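## Task

Grasp the bottle whose cap is yellow and raise it by more than half of its own height, keeping it upright and held there until the scene ends; other bottles may be shoved aside but every one of them must be standing at the end.

## Robot and tools

Robot: a single six-joint arm with a two-finger parallel gripper. The fingers extend along the gripper's own +z axis and close along its y axis. The reported end_effector_position is the spot between the finger pads when shut, roughly 2 cm short of the fingertips; closing pushes the tips about 10 mm further along +z. Something may occasionally yank briefly on a held object, so grip firmly.

Frames: results report the gripper in the scene frame, in metres, with orientation as end_effector_quat_wxyz. The origin sits on the tabletop straight under the arm base; +z is up, and +y is to the left when facing along +x. The base itself can be tilted, and the printed hand position may drift from the truth, more so at long reach. Velocities are in m/s and rad/s.

execute_actions(actions): actions is a list of actions; each action is a table of 1 to 15 rows, each row one control step (1/30 s). A table shorter than 15 rows repeats its final row for the remaining steps. Each row is exactly 7 numbers in [-1, 1]: dx, dy, dz, rx, ry, rz, opening. The first six are an offset, expressed in the gripper's own axes, from the gripper's measured pose at the start of that action (for the first action in a call, from the pose last reported in this scene). Every row refers back to that same start pose, not to the row before it. Scale: 1.0 equals 0.6 m for dx, dy, dz, and 180 degrees for the rotation vector rx, ry, rz. opening is absolute, not an offset: +1 fully open (0.084 m), -1 closed. An empty list just returns state and images.

Per step the commanded pose is clipped to at most 70 mm and 16 degrees from the measured pose, so large offsets take several actions; after an action the arm only carries on to the last clipped pose, so send the remainder next. Position wins over orientation when both cannot be met. Step readings list end_effector_position at some steps; HELD flags a step partly or fully held back. 'Hand target' is the pose the controller is currently driving toward.

move(target, speed, blocking): target is one 7-number row like above: offset in gripper axes from the pose in the latest result showing one, plus absolute opening (sent when the move starts). The gripper follows a straight path, turning the short way. speed is path top speed in m/s, 0.002 to 0.5 (default 0.25); rotation is capped at twice that in rad/s. A path lasts 0.5 to 10 s and stops short if longer. It does not avoid obstacles, and the real gripper can lag, deviate, or overshoot speed, especially with the arm near straight. blocking=false returns after 0.5 s while motion continues; then only wait or stop are accepted until a result shows the move ended. The 'move:' line reports the ending (done = at rest near target; off_target, moving, held, fault) and limits: paced = the sent pose was clipped; held = a check blocked some steps (afterwards the arm may dash well above speed). Distance from target is also given.

wait(seconds): 0 to 10; lets time run with the last command held, returning early if a running move finishes. stop(): brakes a running move (needs stopping room; fingers continue). zoom_image(camera, region): camera is cam_high or cam_wrist; region [x0, y0, x1, y1] in pixels of that camera's 504x504 image, origin top-left, at most 504 by 504. finished_scene(scene): ends the given scene number permanently after the last command is held; its result tells success and the next task. Ending a reply without a tool call ends everything.

Cameras: cam_high is fixed overhead, cam_wrist rides on the hand. Calibration (OpenCV pinhole with radial distortion) is supplied per camera: K, D and T_world_to_cam mapping scene frame to camera frame; cam_high sits near [1.0094, 0.0102491, 1.35178]. Values may be off by a couple of degrees and millimetres.

Gripping: grip_measured is the current finger opening on the command scale. To hold, keep commanding an opening clearly under grip_measured; the larger the gap, the harder the squeeze (about 24 N per pad for objects up to about 6 cm). Closing fast can squeeze too hard and even spring the fingers. Commanding exactly grip_measured still holds lightly for parts up to 6 cm wide.

Limits: joint ranges (rad) waist -6.283..6.283, shoulder -2.304..2.304, elbow -4.224..0.061, forearm roll -6.283..6.283, wrist pitch -2.164..2.164, wrist roll -6.283..6.283. Load limits (N m): waist 55.8, shoulder 55.8, elbow 46.5, forearm roll 25.1, wrist pitch 17.6, wrist roll 17.6, held weight included. Hitting one causes a torque fault: the arm backs off, freezes 10 s and drops the rest of the call. A 'pose unreachable' line means the clearance check (which counts the base mount as arm) altered or blocked the command. Holding loads heats motors: MOTOR HOT from 65 °C, and at 80 °C an OVER-TEMPERATURE FAULT brakes the arm until it cools; avoid long idle holds.

Avoid: knocking bottles over or off the table, fast contacts, targets set deep past a contact (they press harder), slams, drops and slips. Approach open, descend around the chosen bottle's body below the cap, close firmly, then lift straight up keeping it vertical.

Each tool is called after "Call:" in YAML: its name, and indented under it one key for each argument.

## Session

Call:
execute_actions:
  actions: []

Scene clock: 0.00 s.
end_effector_position=(+0.6803, -0.1895, +0.3739) grip_measured=+1.00 end_effector_quat_wxyz=(+0.272, +0.329, +0.851, -0.308) end_effector_velocity=(+0.000, +0.000, +0.000) end_effector_angular_velocity=(+0.001, -0.001, -0.000)
Joint positions: [-0.09  -0.753 -1.382 -1.298 -0.833 -1.411  0.084]
Joint velocities: [ 0.     0.    -0.     0.     0.     0.001 -0.   ]
Motor temperatures (°C, as the motors report them): [32 31 35 36 38 33]
Hand target: +0.680, -0.189, +0.374; +0.272, +0.329, +0.851, -0.308

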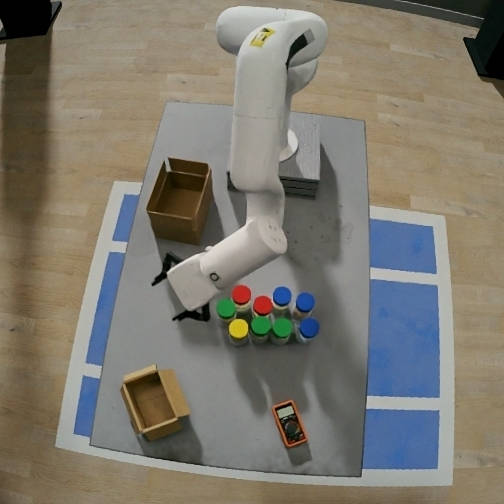

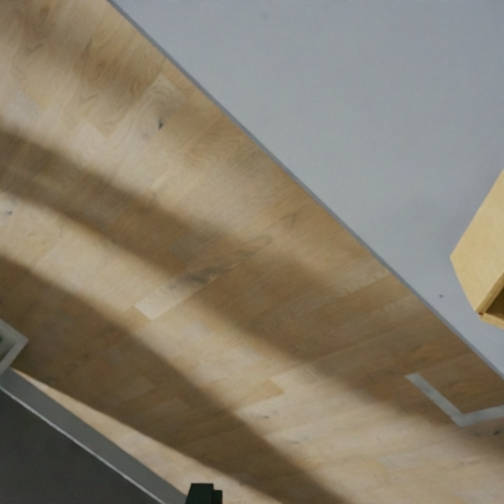

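Call:
zoom_image:
  camera: "cam_high"
  region: [190, 260, 340, 370]

Region (190, 260, 340, 370) of cam_high's 504x504 image, scaled by 3.360, with more detail than that image has; it fills the top 370 rows of this view, and the rest is white.

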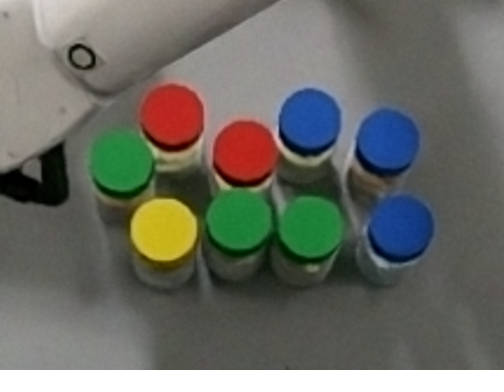

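Call:
move:
  target: [0.3373,0.136,-0.0967,0.0109,0.2809,0.3086,1]
  speed: 0.35

Scene clock: 3.37 s.
end_effector_position=(+0.5954, -0.0203, +0.2499) grip_measured=+1.00 end_effector_quat_wxyz=(-0.002, +0.774, +0.633, -0.000) end_effector_velocity=(-0.000, +0.001, -0.000) end_effector_angular_velocity=(+0.011, -0.002, -0.004)
Joint positions: [-0.097 -0.769 -1.298 -0.038 -0.585 -1.36   0.084]
Joint velocities: [-0.003  0.001  0.002  0.019  0.003 -0.015  0.   ]
Motor temperatures (°C, as the motors report them): [32 31 35 36 38 33]
Hand target: +0.595, -0.020, +0.250; -0.002, +0.774, +0.633, -0.000
Off the commanded pose: 0.001 m, 0 deg.
move: done
camera_calibration (this result's frames):
cam_wrist: T_world_to_cam=[[0.979838, -0.198488, -0.0227878, -0.545193], [-0.19892, -0.979839, -0.0185874, 0.175998], [-0.0186391, 0.0227456, -0.999568, 0.389944], [0, 0, 0, 1]] pos_world=[0.576478, 0.0553667, 0.380623]

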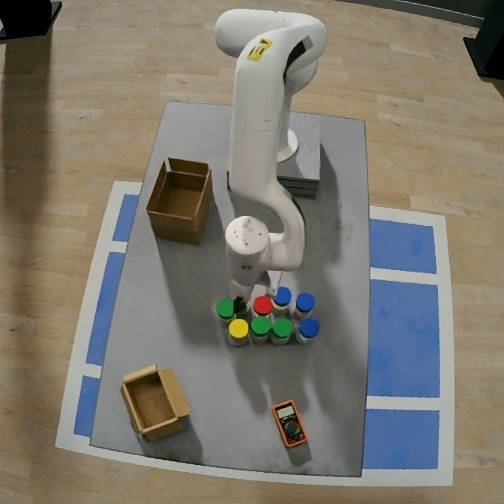

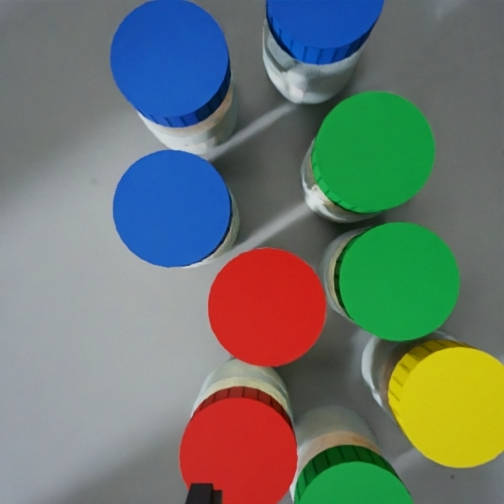

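Call:
move:
  target: [0.0165,0.0817,0.03,0,0,0.055,1]

Scene clock: 4.53 s.
end_effector_position=(+0.6452, -0.0203, +0.2321) grip_measured=+1.00 end_effector_quat_wxyz=(-0.001, +0.825, +0.564, -0.001) end_effector_velocity=(+0.000, +0.000, -0.001) end_effector_angular_velocity=(-0.001, +0.004, -0.003)
Joint positions: [-0.096 -0.901 -1.48  -0.036 -0.635 -1.19   0.084]
Joint velocities: [ 0.001 -0.005 -0.006 -0.002 -0.005  0.006 -0.   ]
Motor temperatures (°C, as the motors report them): [32 31 35 36 38 33]
Hand target: +0.645, -0.020, +0.232; -0.001, +0.826, +0.564, -0.001
Off the commanded pose: 0.000 m, 0 deg.
move: done
camera_calibration (this result's frames):
cam_wrist: T_world_to_cam=[[0.931233, -0.363713, -0.022749, -0.566467], [-0.364132, -0.931171, -0.0181307, 0.293008], [-0.0145888, 0.0251675, -0.999577, 0.370438], [0, 0, 0, 1]] pos_world=[0.639611, 0.057486, 0.362707]

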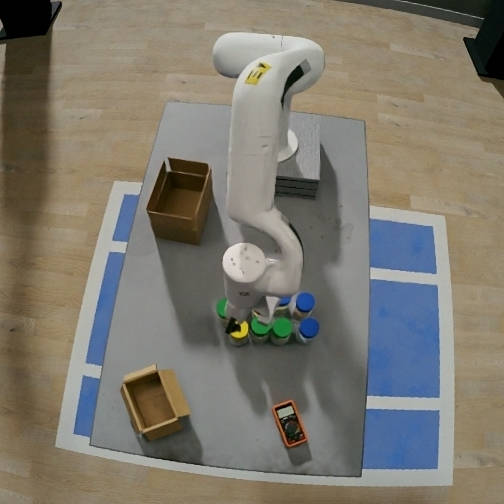

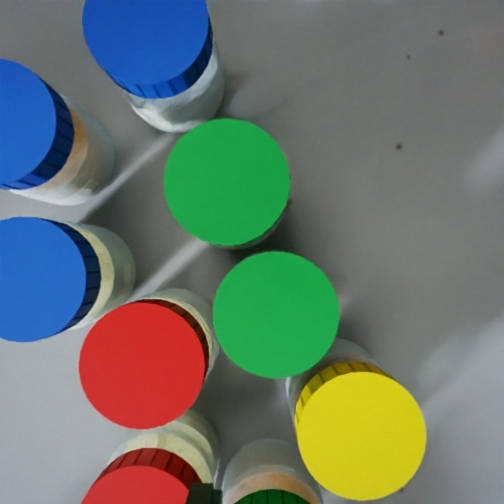

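Call:
move:
  target: [-0.0063,0.0113,0.12,0,0,0,1]

Scene clock: 5.80 s.
end_effector_position=(+0.6503, -0.0260, +0.1604) grip_measured=+1.00 end_effector_quat_wxyz=(-0.001, +0.825, +0.564, -0.000) end_effector_velocity=(-0.000, -0.000, -0.003) end_effector_angular_velocity=(+0.000, +0.002, -0.001)
Joint positions: [-0.107 -1.027 -1.514 -0.042 -0.543 -1.194  0.084]
Joint velocities: [-0.001 -0.005 -0.002  0.     0.001  0.     0.   ]
Motor temperatures (°C, as the motors report them): [32 31 35 36 38 33]
Hand target: +0.650, -0.026, +0.160; -0.002, +0.825, +0.564, -0.000
Off the commanded pose: 0.001 m, 0 deg.
move: done
camera_calibration (this result's frames):
cam_wrist: T_world_to_cam=[[0.931301, -0.363564, -0.0223666, -0.574991], [-0.363979, -0.931222, -0.01855, 0.288257], [-0.0140842, 0.0254166, -0.999578, 0.298748], [0, 0, 0, 1]] pos_world=[0.644617, 0.0517921, 0.291109]

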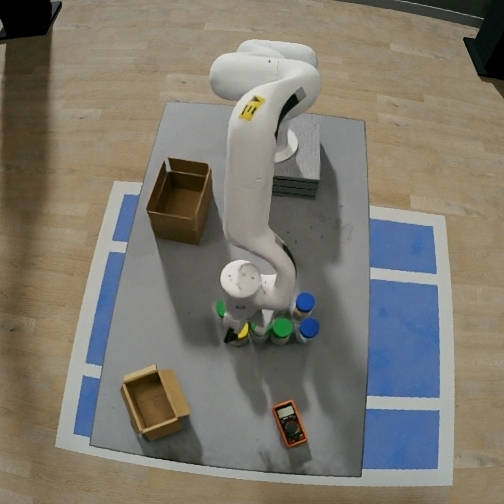

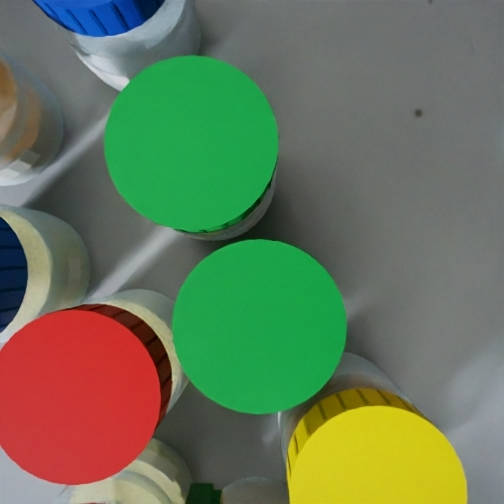

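Call:
move:
  target: [0,0,0.145,0,0,0,0.8]
  speed: 0.15

Call:
execute_actions:
  actions:
    - [[0,0,0,0,0,0,0.7],[0,0,0,0,0,0,0.62],[0,0,0,0,0,0,0.55],[0,0,0,0,0,0,0.48],[0,0,0,0,0,0,0.42],[0,0,0,0,0,0,0.36],[0,0,0,0,0,0,0.3],[0,0,0,0,0,0,0.24],[0,0,0,0,0,0,0.18],[0,0,0,0,0,0,0.1],[0,0,0,0,0,0,0],[0,0,0,0,0,0,-0.2],[0,0,0,0,0,0,-0.4],[0,0,0,0,0,0,-0.6]]

Scene clock: 7.07 s.
end_effector_position=(+0.6505, -0.0256, +0.0738) grip_measured=+0.80 end_effector_quat_wxyz=(-0.001, +0.825, +0.565, +0.000) end_effector_velocity=(-0.001, +0.001, -0.003) end_effector_angular_velocity=(-0.000, +0.003, +0.002)
Joint positions: [-0.11  -1.184 -1.573 -0.05  -0.443 -1.187  0.077]
Joint velocities: [ 0.001 -0.005 -0.002 -0.     0.    -0.     0.   ]
Motor temperatures (°C, as the motors report them): [32 31 35 36 38 33]
Hand target: +0.650, -0.026, +0.073; -0.001, +0.825, +0.565, -0.000
Off the commanded pose: 0.001 m, 0 deg.
move: done
camera_calibration (this result's frames):
cam_wrist: T_world_to_cam=[[0.931356, -0.363445, -0.0219887, -0.577068], [-0.363856, -0.931262, -0.0189518, 0.28701], [-0.0135894, 0.0256516, -0.999579, 0.211848], [0, 0, 0, 1]] pos_world=[0.644765, 0.0521147, 0.20451]

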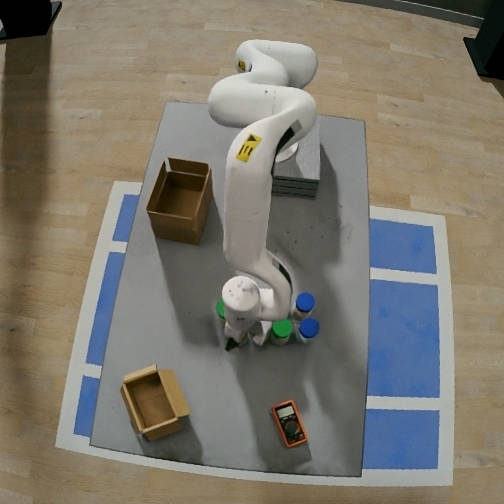

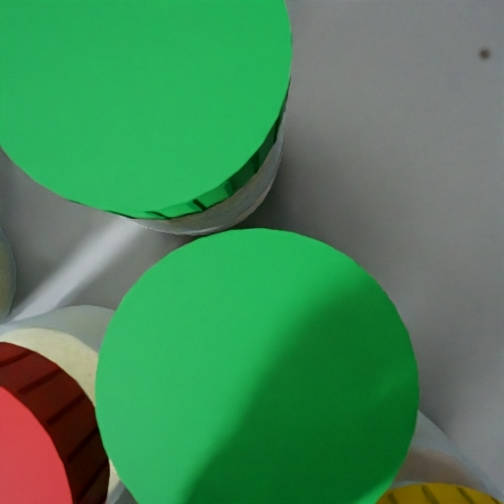

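Scene clock: 7.57 s.
end_effector_position=(+0.6511, -0.0257, +0.0742) grip_measured=+0.26 end_effector_quat_wxyz=(-0.001, +0.825, +0.565, +0.001) end_effector_velocity=(-0.001, +0.000, -0.001) end_effector_angular_velocity=(-0.000, +0.002, +0.000)
Joint positions: [-0.11  -1.184 -1.573 -0.05  -0.442 -1.187  0.055]
Joint velocities: [-0.    -0.001  0.    -0.    -0.001 -0.     0.   ]
Motor temperatures (°C, as the motors report them): [32 31 35 36 38 33]
Hand target: +0.651, -0.026, +0.074; -0.001, +0.825, +0.565, +0.000
Off the commanded pose: 0.001 m, 0 deg.
Step readings (end_effector_position):
0: (+0.6505, -0.0256, +0.0738)
1: (+0.6505, -0.0256, +0.0738)
2: (+0.6505, -0.0256, +0.0737)
4: (+0.6505, -0.0256, +0.0738)
8: (+0.6508, -0.0257, +0.0740)
15: end_effector_position above
camera_calibration (this result's frames):
cam_wrist: T_world_to_cam=[[0.931381, -0.363458, -0.020689, -0.577698], [-0.363842, -0.931258, -0.0194283, 0.287205], [-0.0122054, 0.0256227, -0.999597, 0.211325], [0, 0, 0, 1]] pos_world=[0.645133, 0.052078, 0.204868]

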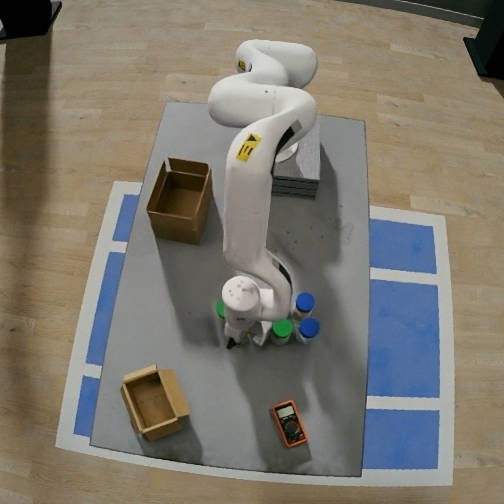

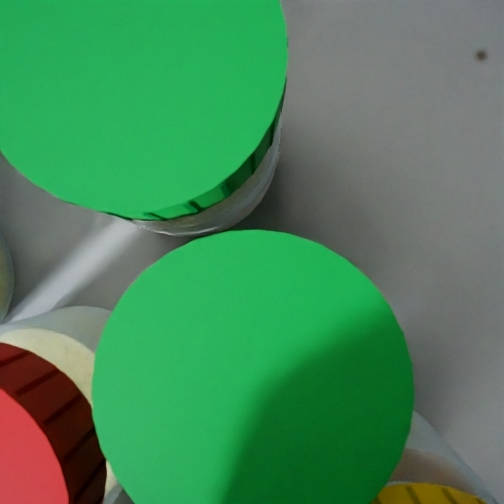

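Call:
move:
  target: [0,0,-0.2,0,0,0,-1]
  speed: 0.15

Scene clock: 8.87 s.
end_effector_position=(+0.6506, -0.0262, +0.1938) grip_measured=+0.26 end_effector_quat_wxyz=(-0.001, +0.825, +0.564, +0.000) end_effector_velocity=(+0.001, -0.000, +0.003) end_effector_angular_velocity=(+0.000, -0.003, +0.000)
Joint positions: [-0.106 -0.971 -1.504 -0.039 -0.586 -1.196  0.055]
Joint velocities: [-0.     0.004 -0.     0.    -0.002 -0.    -0.   ]
Motor temperatures (°C, as the motors report them): [32 31 35 36 38 33]
Hand target: +0.651, -0.026, +0.194; -0.001, +0.825, +0.564, +0.000
Off the commanded pose: 0.001 m, 0 deg.
move: done
camera_calibration (this result's frames):
cam_wrist: T_world_to_cam=[[0.9313, -0.363642, -0.0210738, -0.574848], [-0.364029, -0.931196, -0.0189128, 0.288927], [-0.0127463, 0.025285, -0.999599, 0.33121], [0, 0, 0, 1]] pos_world=[0.644756, 0.0516337, 0.324428]

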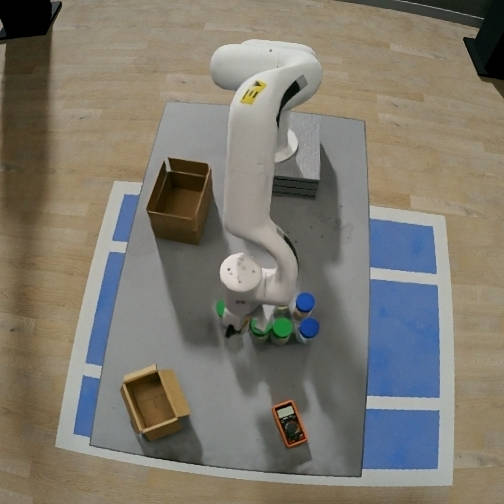

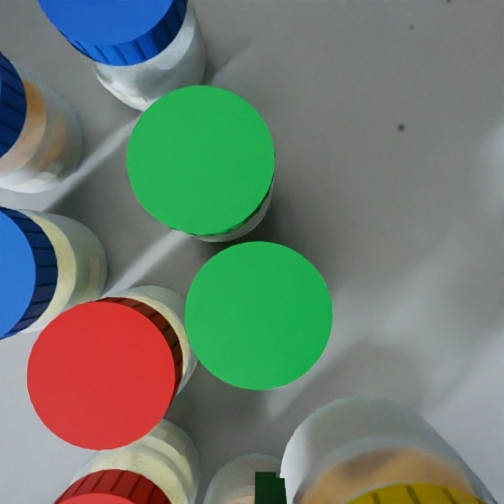

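Call:
finished_scene:
  scene: 1

The scene is finished: the task was done.


## Next scene

Grasp the bottle whose cap is green and raise it by more than half of its own height, keeping it upright and held there until the scene ends; other bottles may be shoved aside but every one of them must be standing at the end.

Call:
execute_actions:
  actions: []

Scene clock: 0.00 s.
end_effector_position=(+0.2249, -0.1674, +0.3072) grip_measured=+1.00 end_effector_quat_wxyz=(-0.148, -0.092, +0.960, +0.219) end_effector_velocity=(-0.001, +0.000, -0.000) end_effector_angular_velocity=(+0.001, +0.001, +0.001)
Joint positions: [-0.741 -0.304 -0.682  0.084 -0.932  2.231  0.084]
Joint velocities: [-0.     0.     0.002 -0.    -0.    -0.001  0.   ]
Motor temperatures (°C, as the motors report them): [32 31 35 36 38 33]
Hand target: +0.225, -0.167, +0.307; -0.148, -0.092, +0.960, +0.219
camera_calibration (this result's frames):
cam_wrist: T_world_to_cam=[[-0.11784, 0.89449, 0.431278, 0.0801952], [0.933628, 0.247756, -0.258759, -0.0162173], [-0.33831, 0.372161, -0.864316, 0.532432], [0, 0, 0, 1]] pos_world=[0.204718, -0.265867, 0.421407]

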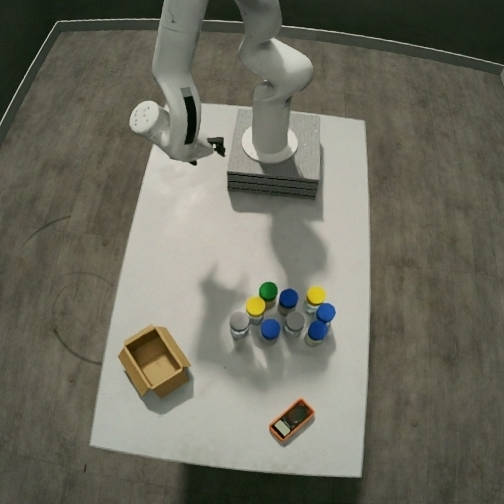

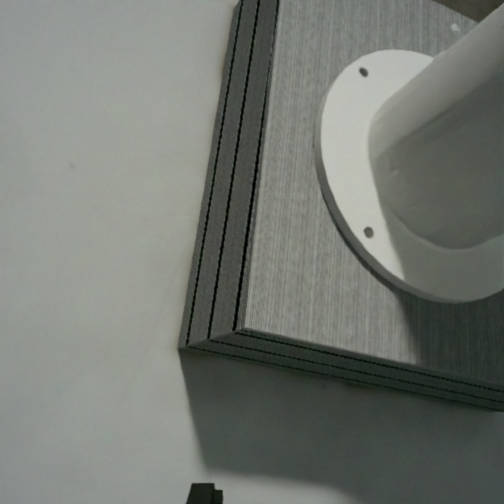

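Call:
zoom_image:
  camera: "cam_high"
  region: [210, 260, 360, 370]

Region (210, 260, 360, 370) of cam_high's 504x504 image, scaled by 3.360, with more detail than that image has; it fills the top 370 rows of this view, and the rest is white.

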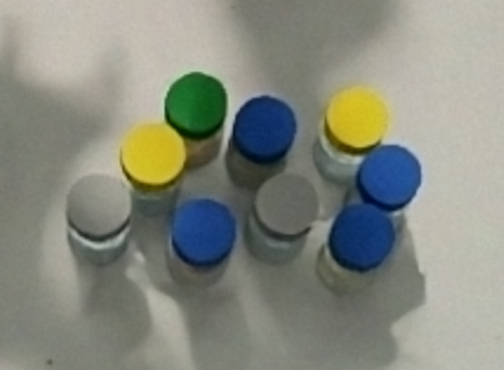

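Call:
move:
  target: [-0.5815,0.2113,0.0748,0.18,0.0718,-0.5443,1]
  speed: 0.4

Scene clock: 3.27 s.
end_effector_position=(+0.5246, +0.0456, +0.2406) grip_measured=+1.00 end_effector_quat_wxyz=(+0.001, +0.827, -0.562, +0.001) end_effector_velocity=(+0.001, +0.001, -0.000) end_effector_angular_velocity=(+0.001, -0.002, +0.006)
Joint positions: [ 0.023 -0.652 -1.069 -0.043 -0.472  1.332  0.084]
Joint velocities: [ 0.002 -0.002 -0.003  0.002  0.001 -0.007 -0.   ]
Motor temperatures (°C, as the motors report them): [32 31 35 36 38 33]
Hand target: +0.525, +0.046, +0.241; +0.001, +0.827, -0.562, +0.001
Off the commanded pose: 0.002 m, 0 deg.
move: done
camera_calibration (this result's frames):
cam_wrist: T_world_to_cam=[[-0.930133, -0.366746, -0.01871, 0.54561], [-0.366378, 0.930242, -0.0204357, 0.227484], [0.0248995, -0.012153, -0.999616, 0.356565], [0, 0, 0, 1]] pos_world=[0.581957, -0.0071815, 0.371285]

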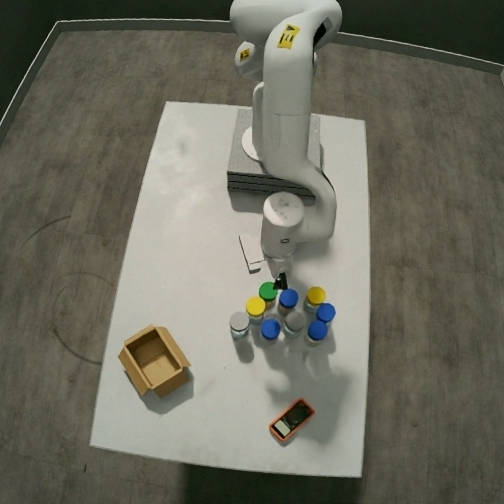

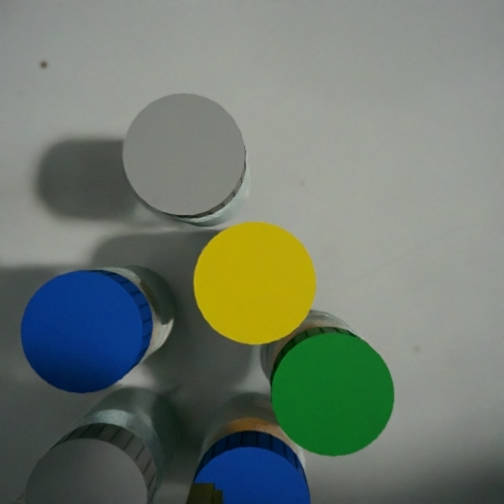

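Call:
move:
  target: [0.024,-0.0075,0.12,0,0,0,0.8]

Scene clock: 5.60 s.
end_effector_position=(+0.5343, +0.0339, +0.1690) grip_measured=+0.80 end_effector_quat_wxyz=(+0.001, +0.827, -0.562, +0.001) end_effector_velocity=(-0.002, +0.000, -0.003) end_effector_angular_velocity=(-0.000, +0.004, +0.001)
Joint positions: [-0.002 -0.803 -1.106 -0.059 -0.359  1.324  0.077]
Joint velocities: [ 0.001 -0.005  0.001  0.     0.001 -0.    -0.   ]
Motor temperatures (°C, as the motors report them): [32 31 35 36 38 33]
Hand target: +0.534, +0.034, +0.169; +0.001, +0.827, -0.562, +0.001
Off the commanded pose: 0.000 m, 0 deg.
move: done
camera_calibration (this result's frames):
cam_wrist: T_world_to_cam=[[-0.930065, -0.366891, -0.0192481, 0.549096], [-0.366523, 0.93019, -0.020186, 0.240528], [0.0253105, -0.0117194, -0.999611, 0.284319], [0, 0, 0, 1]] pos_world=[0.591658, -0.0189462, 0.299632]

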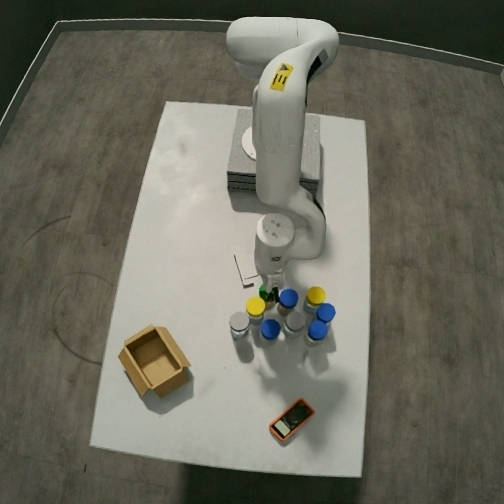

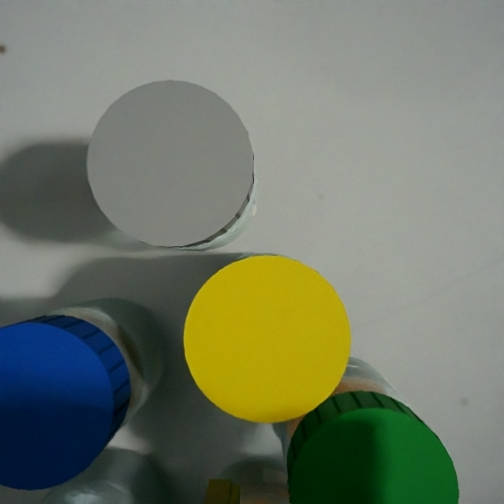

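Call:
move:
  target: [-0.001,0,0.157,0,0,0,0.8]
  speed: 0.15

Call:
execute_actions:
  actions:
    - [[0,0,0,0,0,0,0.7],[0,0,0,0,0,0,0.62],[0,0,0,0,0,0,0.55],[0,0,0,0,0,0,0.48],[0,0,0,0,0,0,0.42],[0,0,0,0,0,0,0.36],[0,0,0,0,0,0,0.3],[0,0,0,0,0,0,0.24],[0,0,0,0,0,0,0.18],[0,0,0,0,0,0,0.1],[0,0,0,0,0,0,0],[0,0,0,0,0,0,-0.2],[0,0,0,0,0,0,-0.4],[0,0,0,0,0,0,-0.6]]

Call:
move:
  target: [0,0,-0.18,0,0,0,-1]
  speed: 0.15

Scene clock: 6.83 s.
end_effector_position=(+0.5345, +0.0344, +0.0751) grip_measured=+0.80 end_effector_quat_wxyz=(+0.001, +0.827, -0.562, +0.001) end_effector_velocity=(-0.001, -0.002, -0.002) end_effector_angular_velocity=(-0.000, +0.002, -0.003)
Joint positions: [-0.004 -0.999 -1.164 -0.093 -0.22   1.357  0.077]
Joint velocities: [-0.003 -0.004 -0.001 -0.003  0.001  0.002  0.   ]
Motor temperatures (°C, as the motors report them): [32 31 35 36 38 33]
Hand target: +0.534, +0.034, +0.075; +0.001, +0.827, -0.562, +0.001
Off the commanded pose: 0.001 m, 0 deg.
move: done
camera_calibration (this result's frames):
cam_wrist: T_world_to_cam=[[-0.930018, -0.366979, -0.0197948, 0.547701], [-0.366609, 0.93016, -0.0199984, 0.238266], [0.0257513, -0.0113419, -0.999604, 0.190196], [0, 0, 0, 1]] pos_world=[0.591825, -0.0184733, 0.205727]

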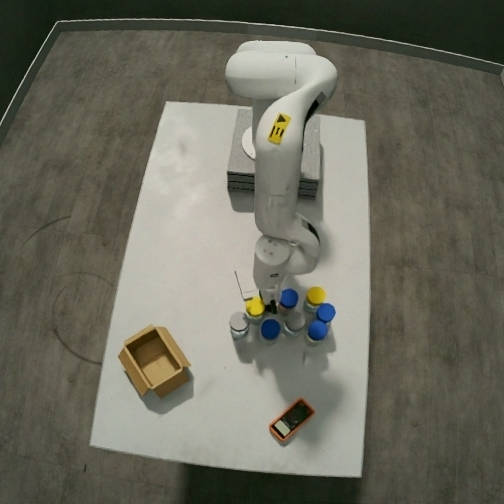

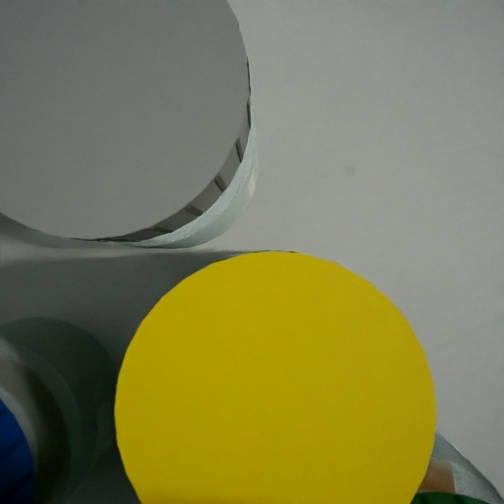

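Scene clock: 7.33 s.
end_effector_position=(+0.5341, +0.0343, +0.0753) grip_measured=+0.23 end_effector_quat_wxyz=(+0.001, +0.827, -0.562, +0.000) end_effector_velocity=(+0.001, +0.000, -0.000) end_effector_angular_velocity=(+0.000, -0.003, +0.001)
Joint positions: [-0.005 -0.999 -1.164 -0.093 -0.222  1.357  0.054]
Joint velocities: [ 0.001 -0.001 -0.001 -0.001  0.002  0.     0.   ]
Motor temperatures (°C, as the motors report them): [32 31 35 36 38 33]
Hand target: +0.535, +0.034, +0.075; +0.001, +0.827, -0.562, +0.001
Off the commanded pose: 0.000 m, 0 deg.
Step readings (end_effector_position):
0: (+0.5345, +0.0344, +0.0751)
1: (+0.5345, +0.0344, +0.0750)
2: (+0.5345, +0.0344, +0.0750)
4: (+0.5346, +0.0344, +0.0751)
8: (+0.5344, +0.0344, +0.0751)
15: end_effector_position above
camera_calibration (this result's frames):
cam_wrist: T_world_to_cam=[[-0.930065, -0.366947, -0.0181395, 0.547199], [-0.366604, 0.930169, -0.0196729, 0.238212], [0.0240917, -0.011647, -0.999642, 0.191344], [0, 0, 0, 1]] pos_world=[0.59165, -0.0185562, 0.205887]

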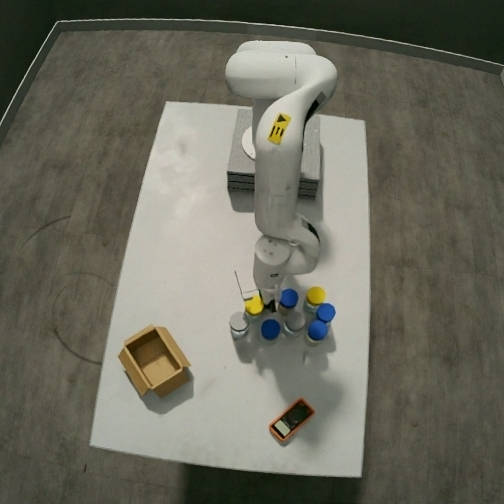

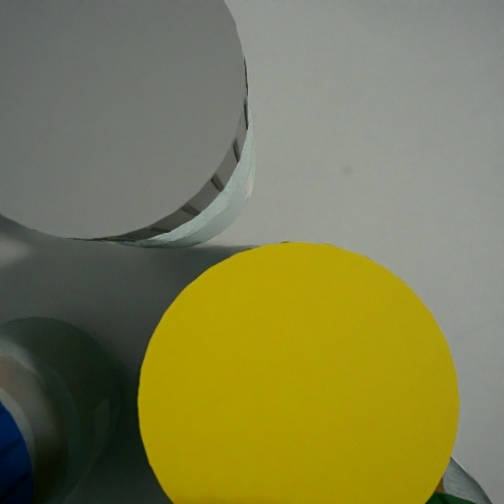

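Scene clock: 8.50 s.
end_effector_position=(+0.5338, +0.0343, +0.1830) grip_measured=+0.22 end_effector_quat_wxyz=(+0.002, +0.827, -0.562, +0.000) end_effector_velocity=(+0.002, -0.000, +0.003) end_effector_angular_velocity=(+0.001, -0.004, -0.002)
Joint positions: [-0.001 -0.775 -1.102 -0.055 -0.383  1.322  0.054]
Joint velocities: [-0.     0.004 -0.001  0.001 -0.001  0.    -0.   ]
Motor temperatures (°C, as the motors report them): [32 31 35 36 38 33]
Hand target: +0.534, +0.034, +0.183; +0.001, +0.827, -0.562, +0.001
Off the commanded pose: 0.001 m, 0 deg.
move: done
camera_calibration (this result's frames):
cam_wrist: T_world_to_cam=[[-0.930117, -0.366843, -0.0175647, 0.548788], [-0.366502, 0.930205, -0.0198863, 0.240123], [0.0236339, -0.0120591, -0.999648, 0.299275], [0, 0, 0, 1]] pos_world=[0.59137, -0.0184359, 0.313584]

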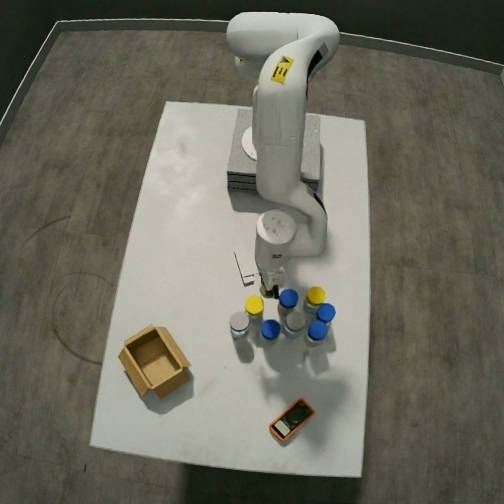

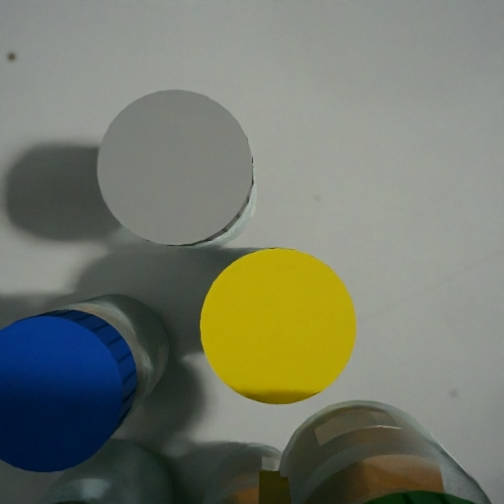

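Call:
finished_scene:
  scene: 2

The scene is finished: the task was done.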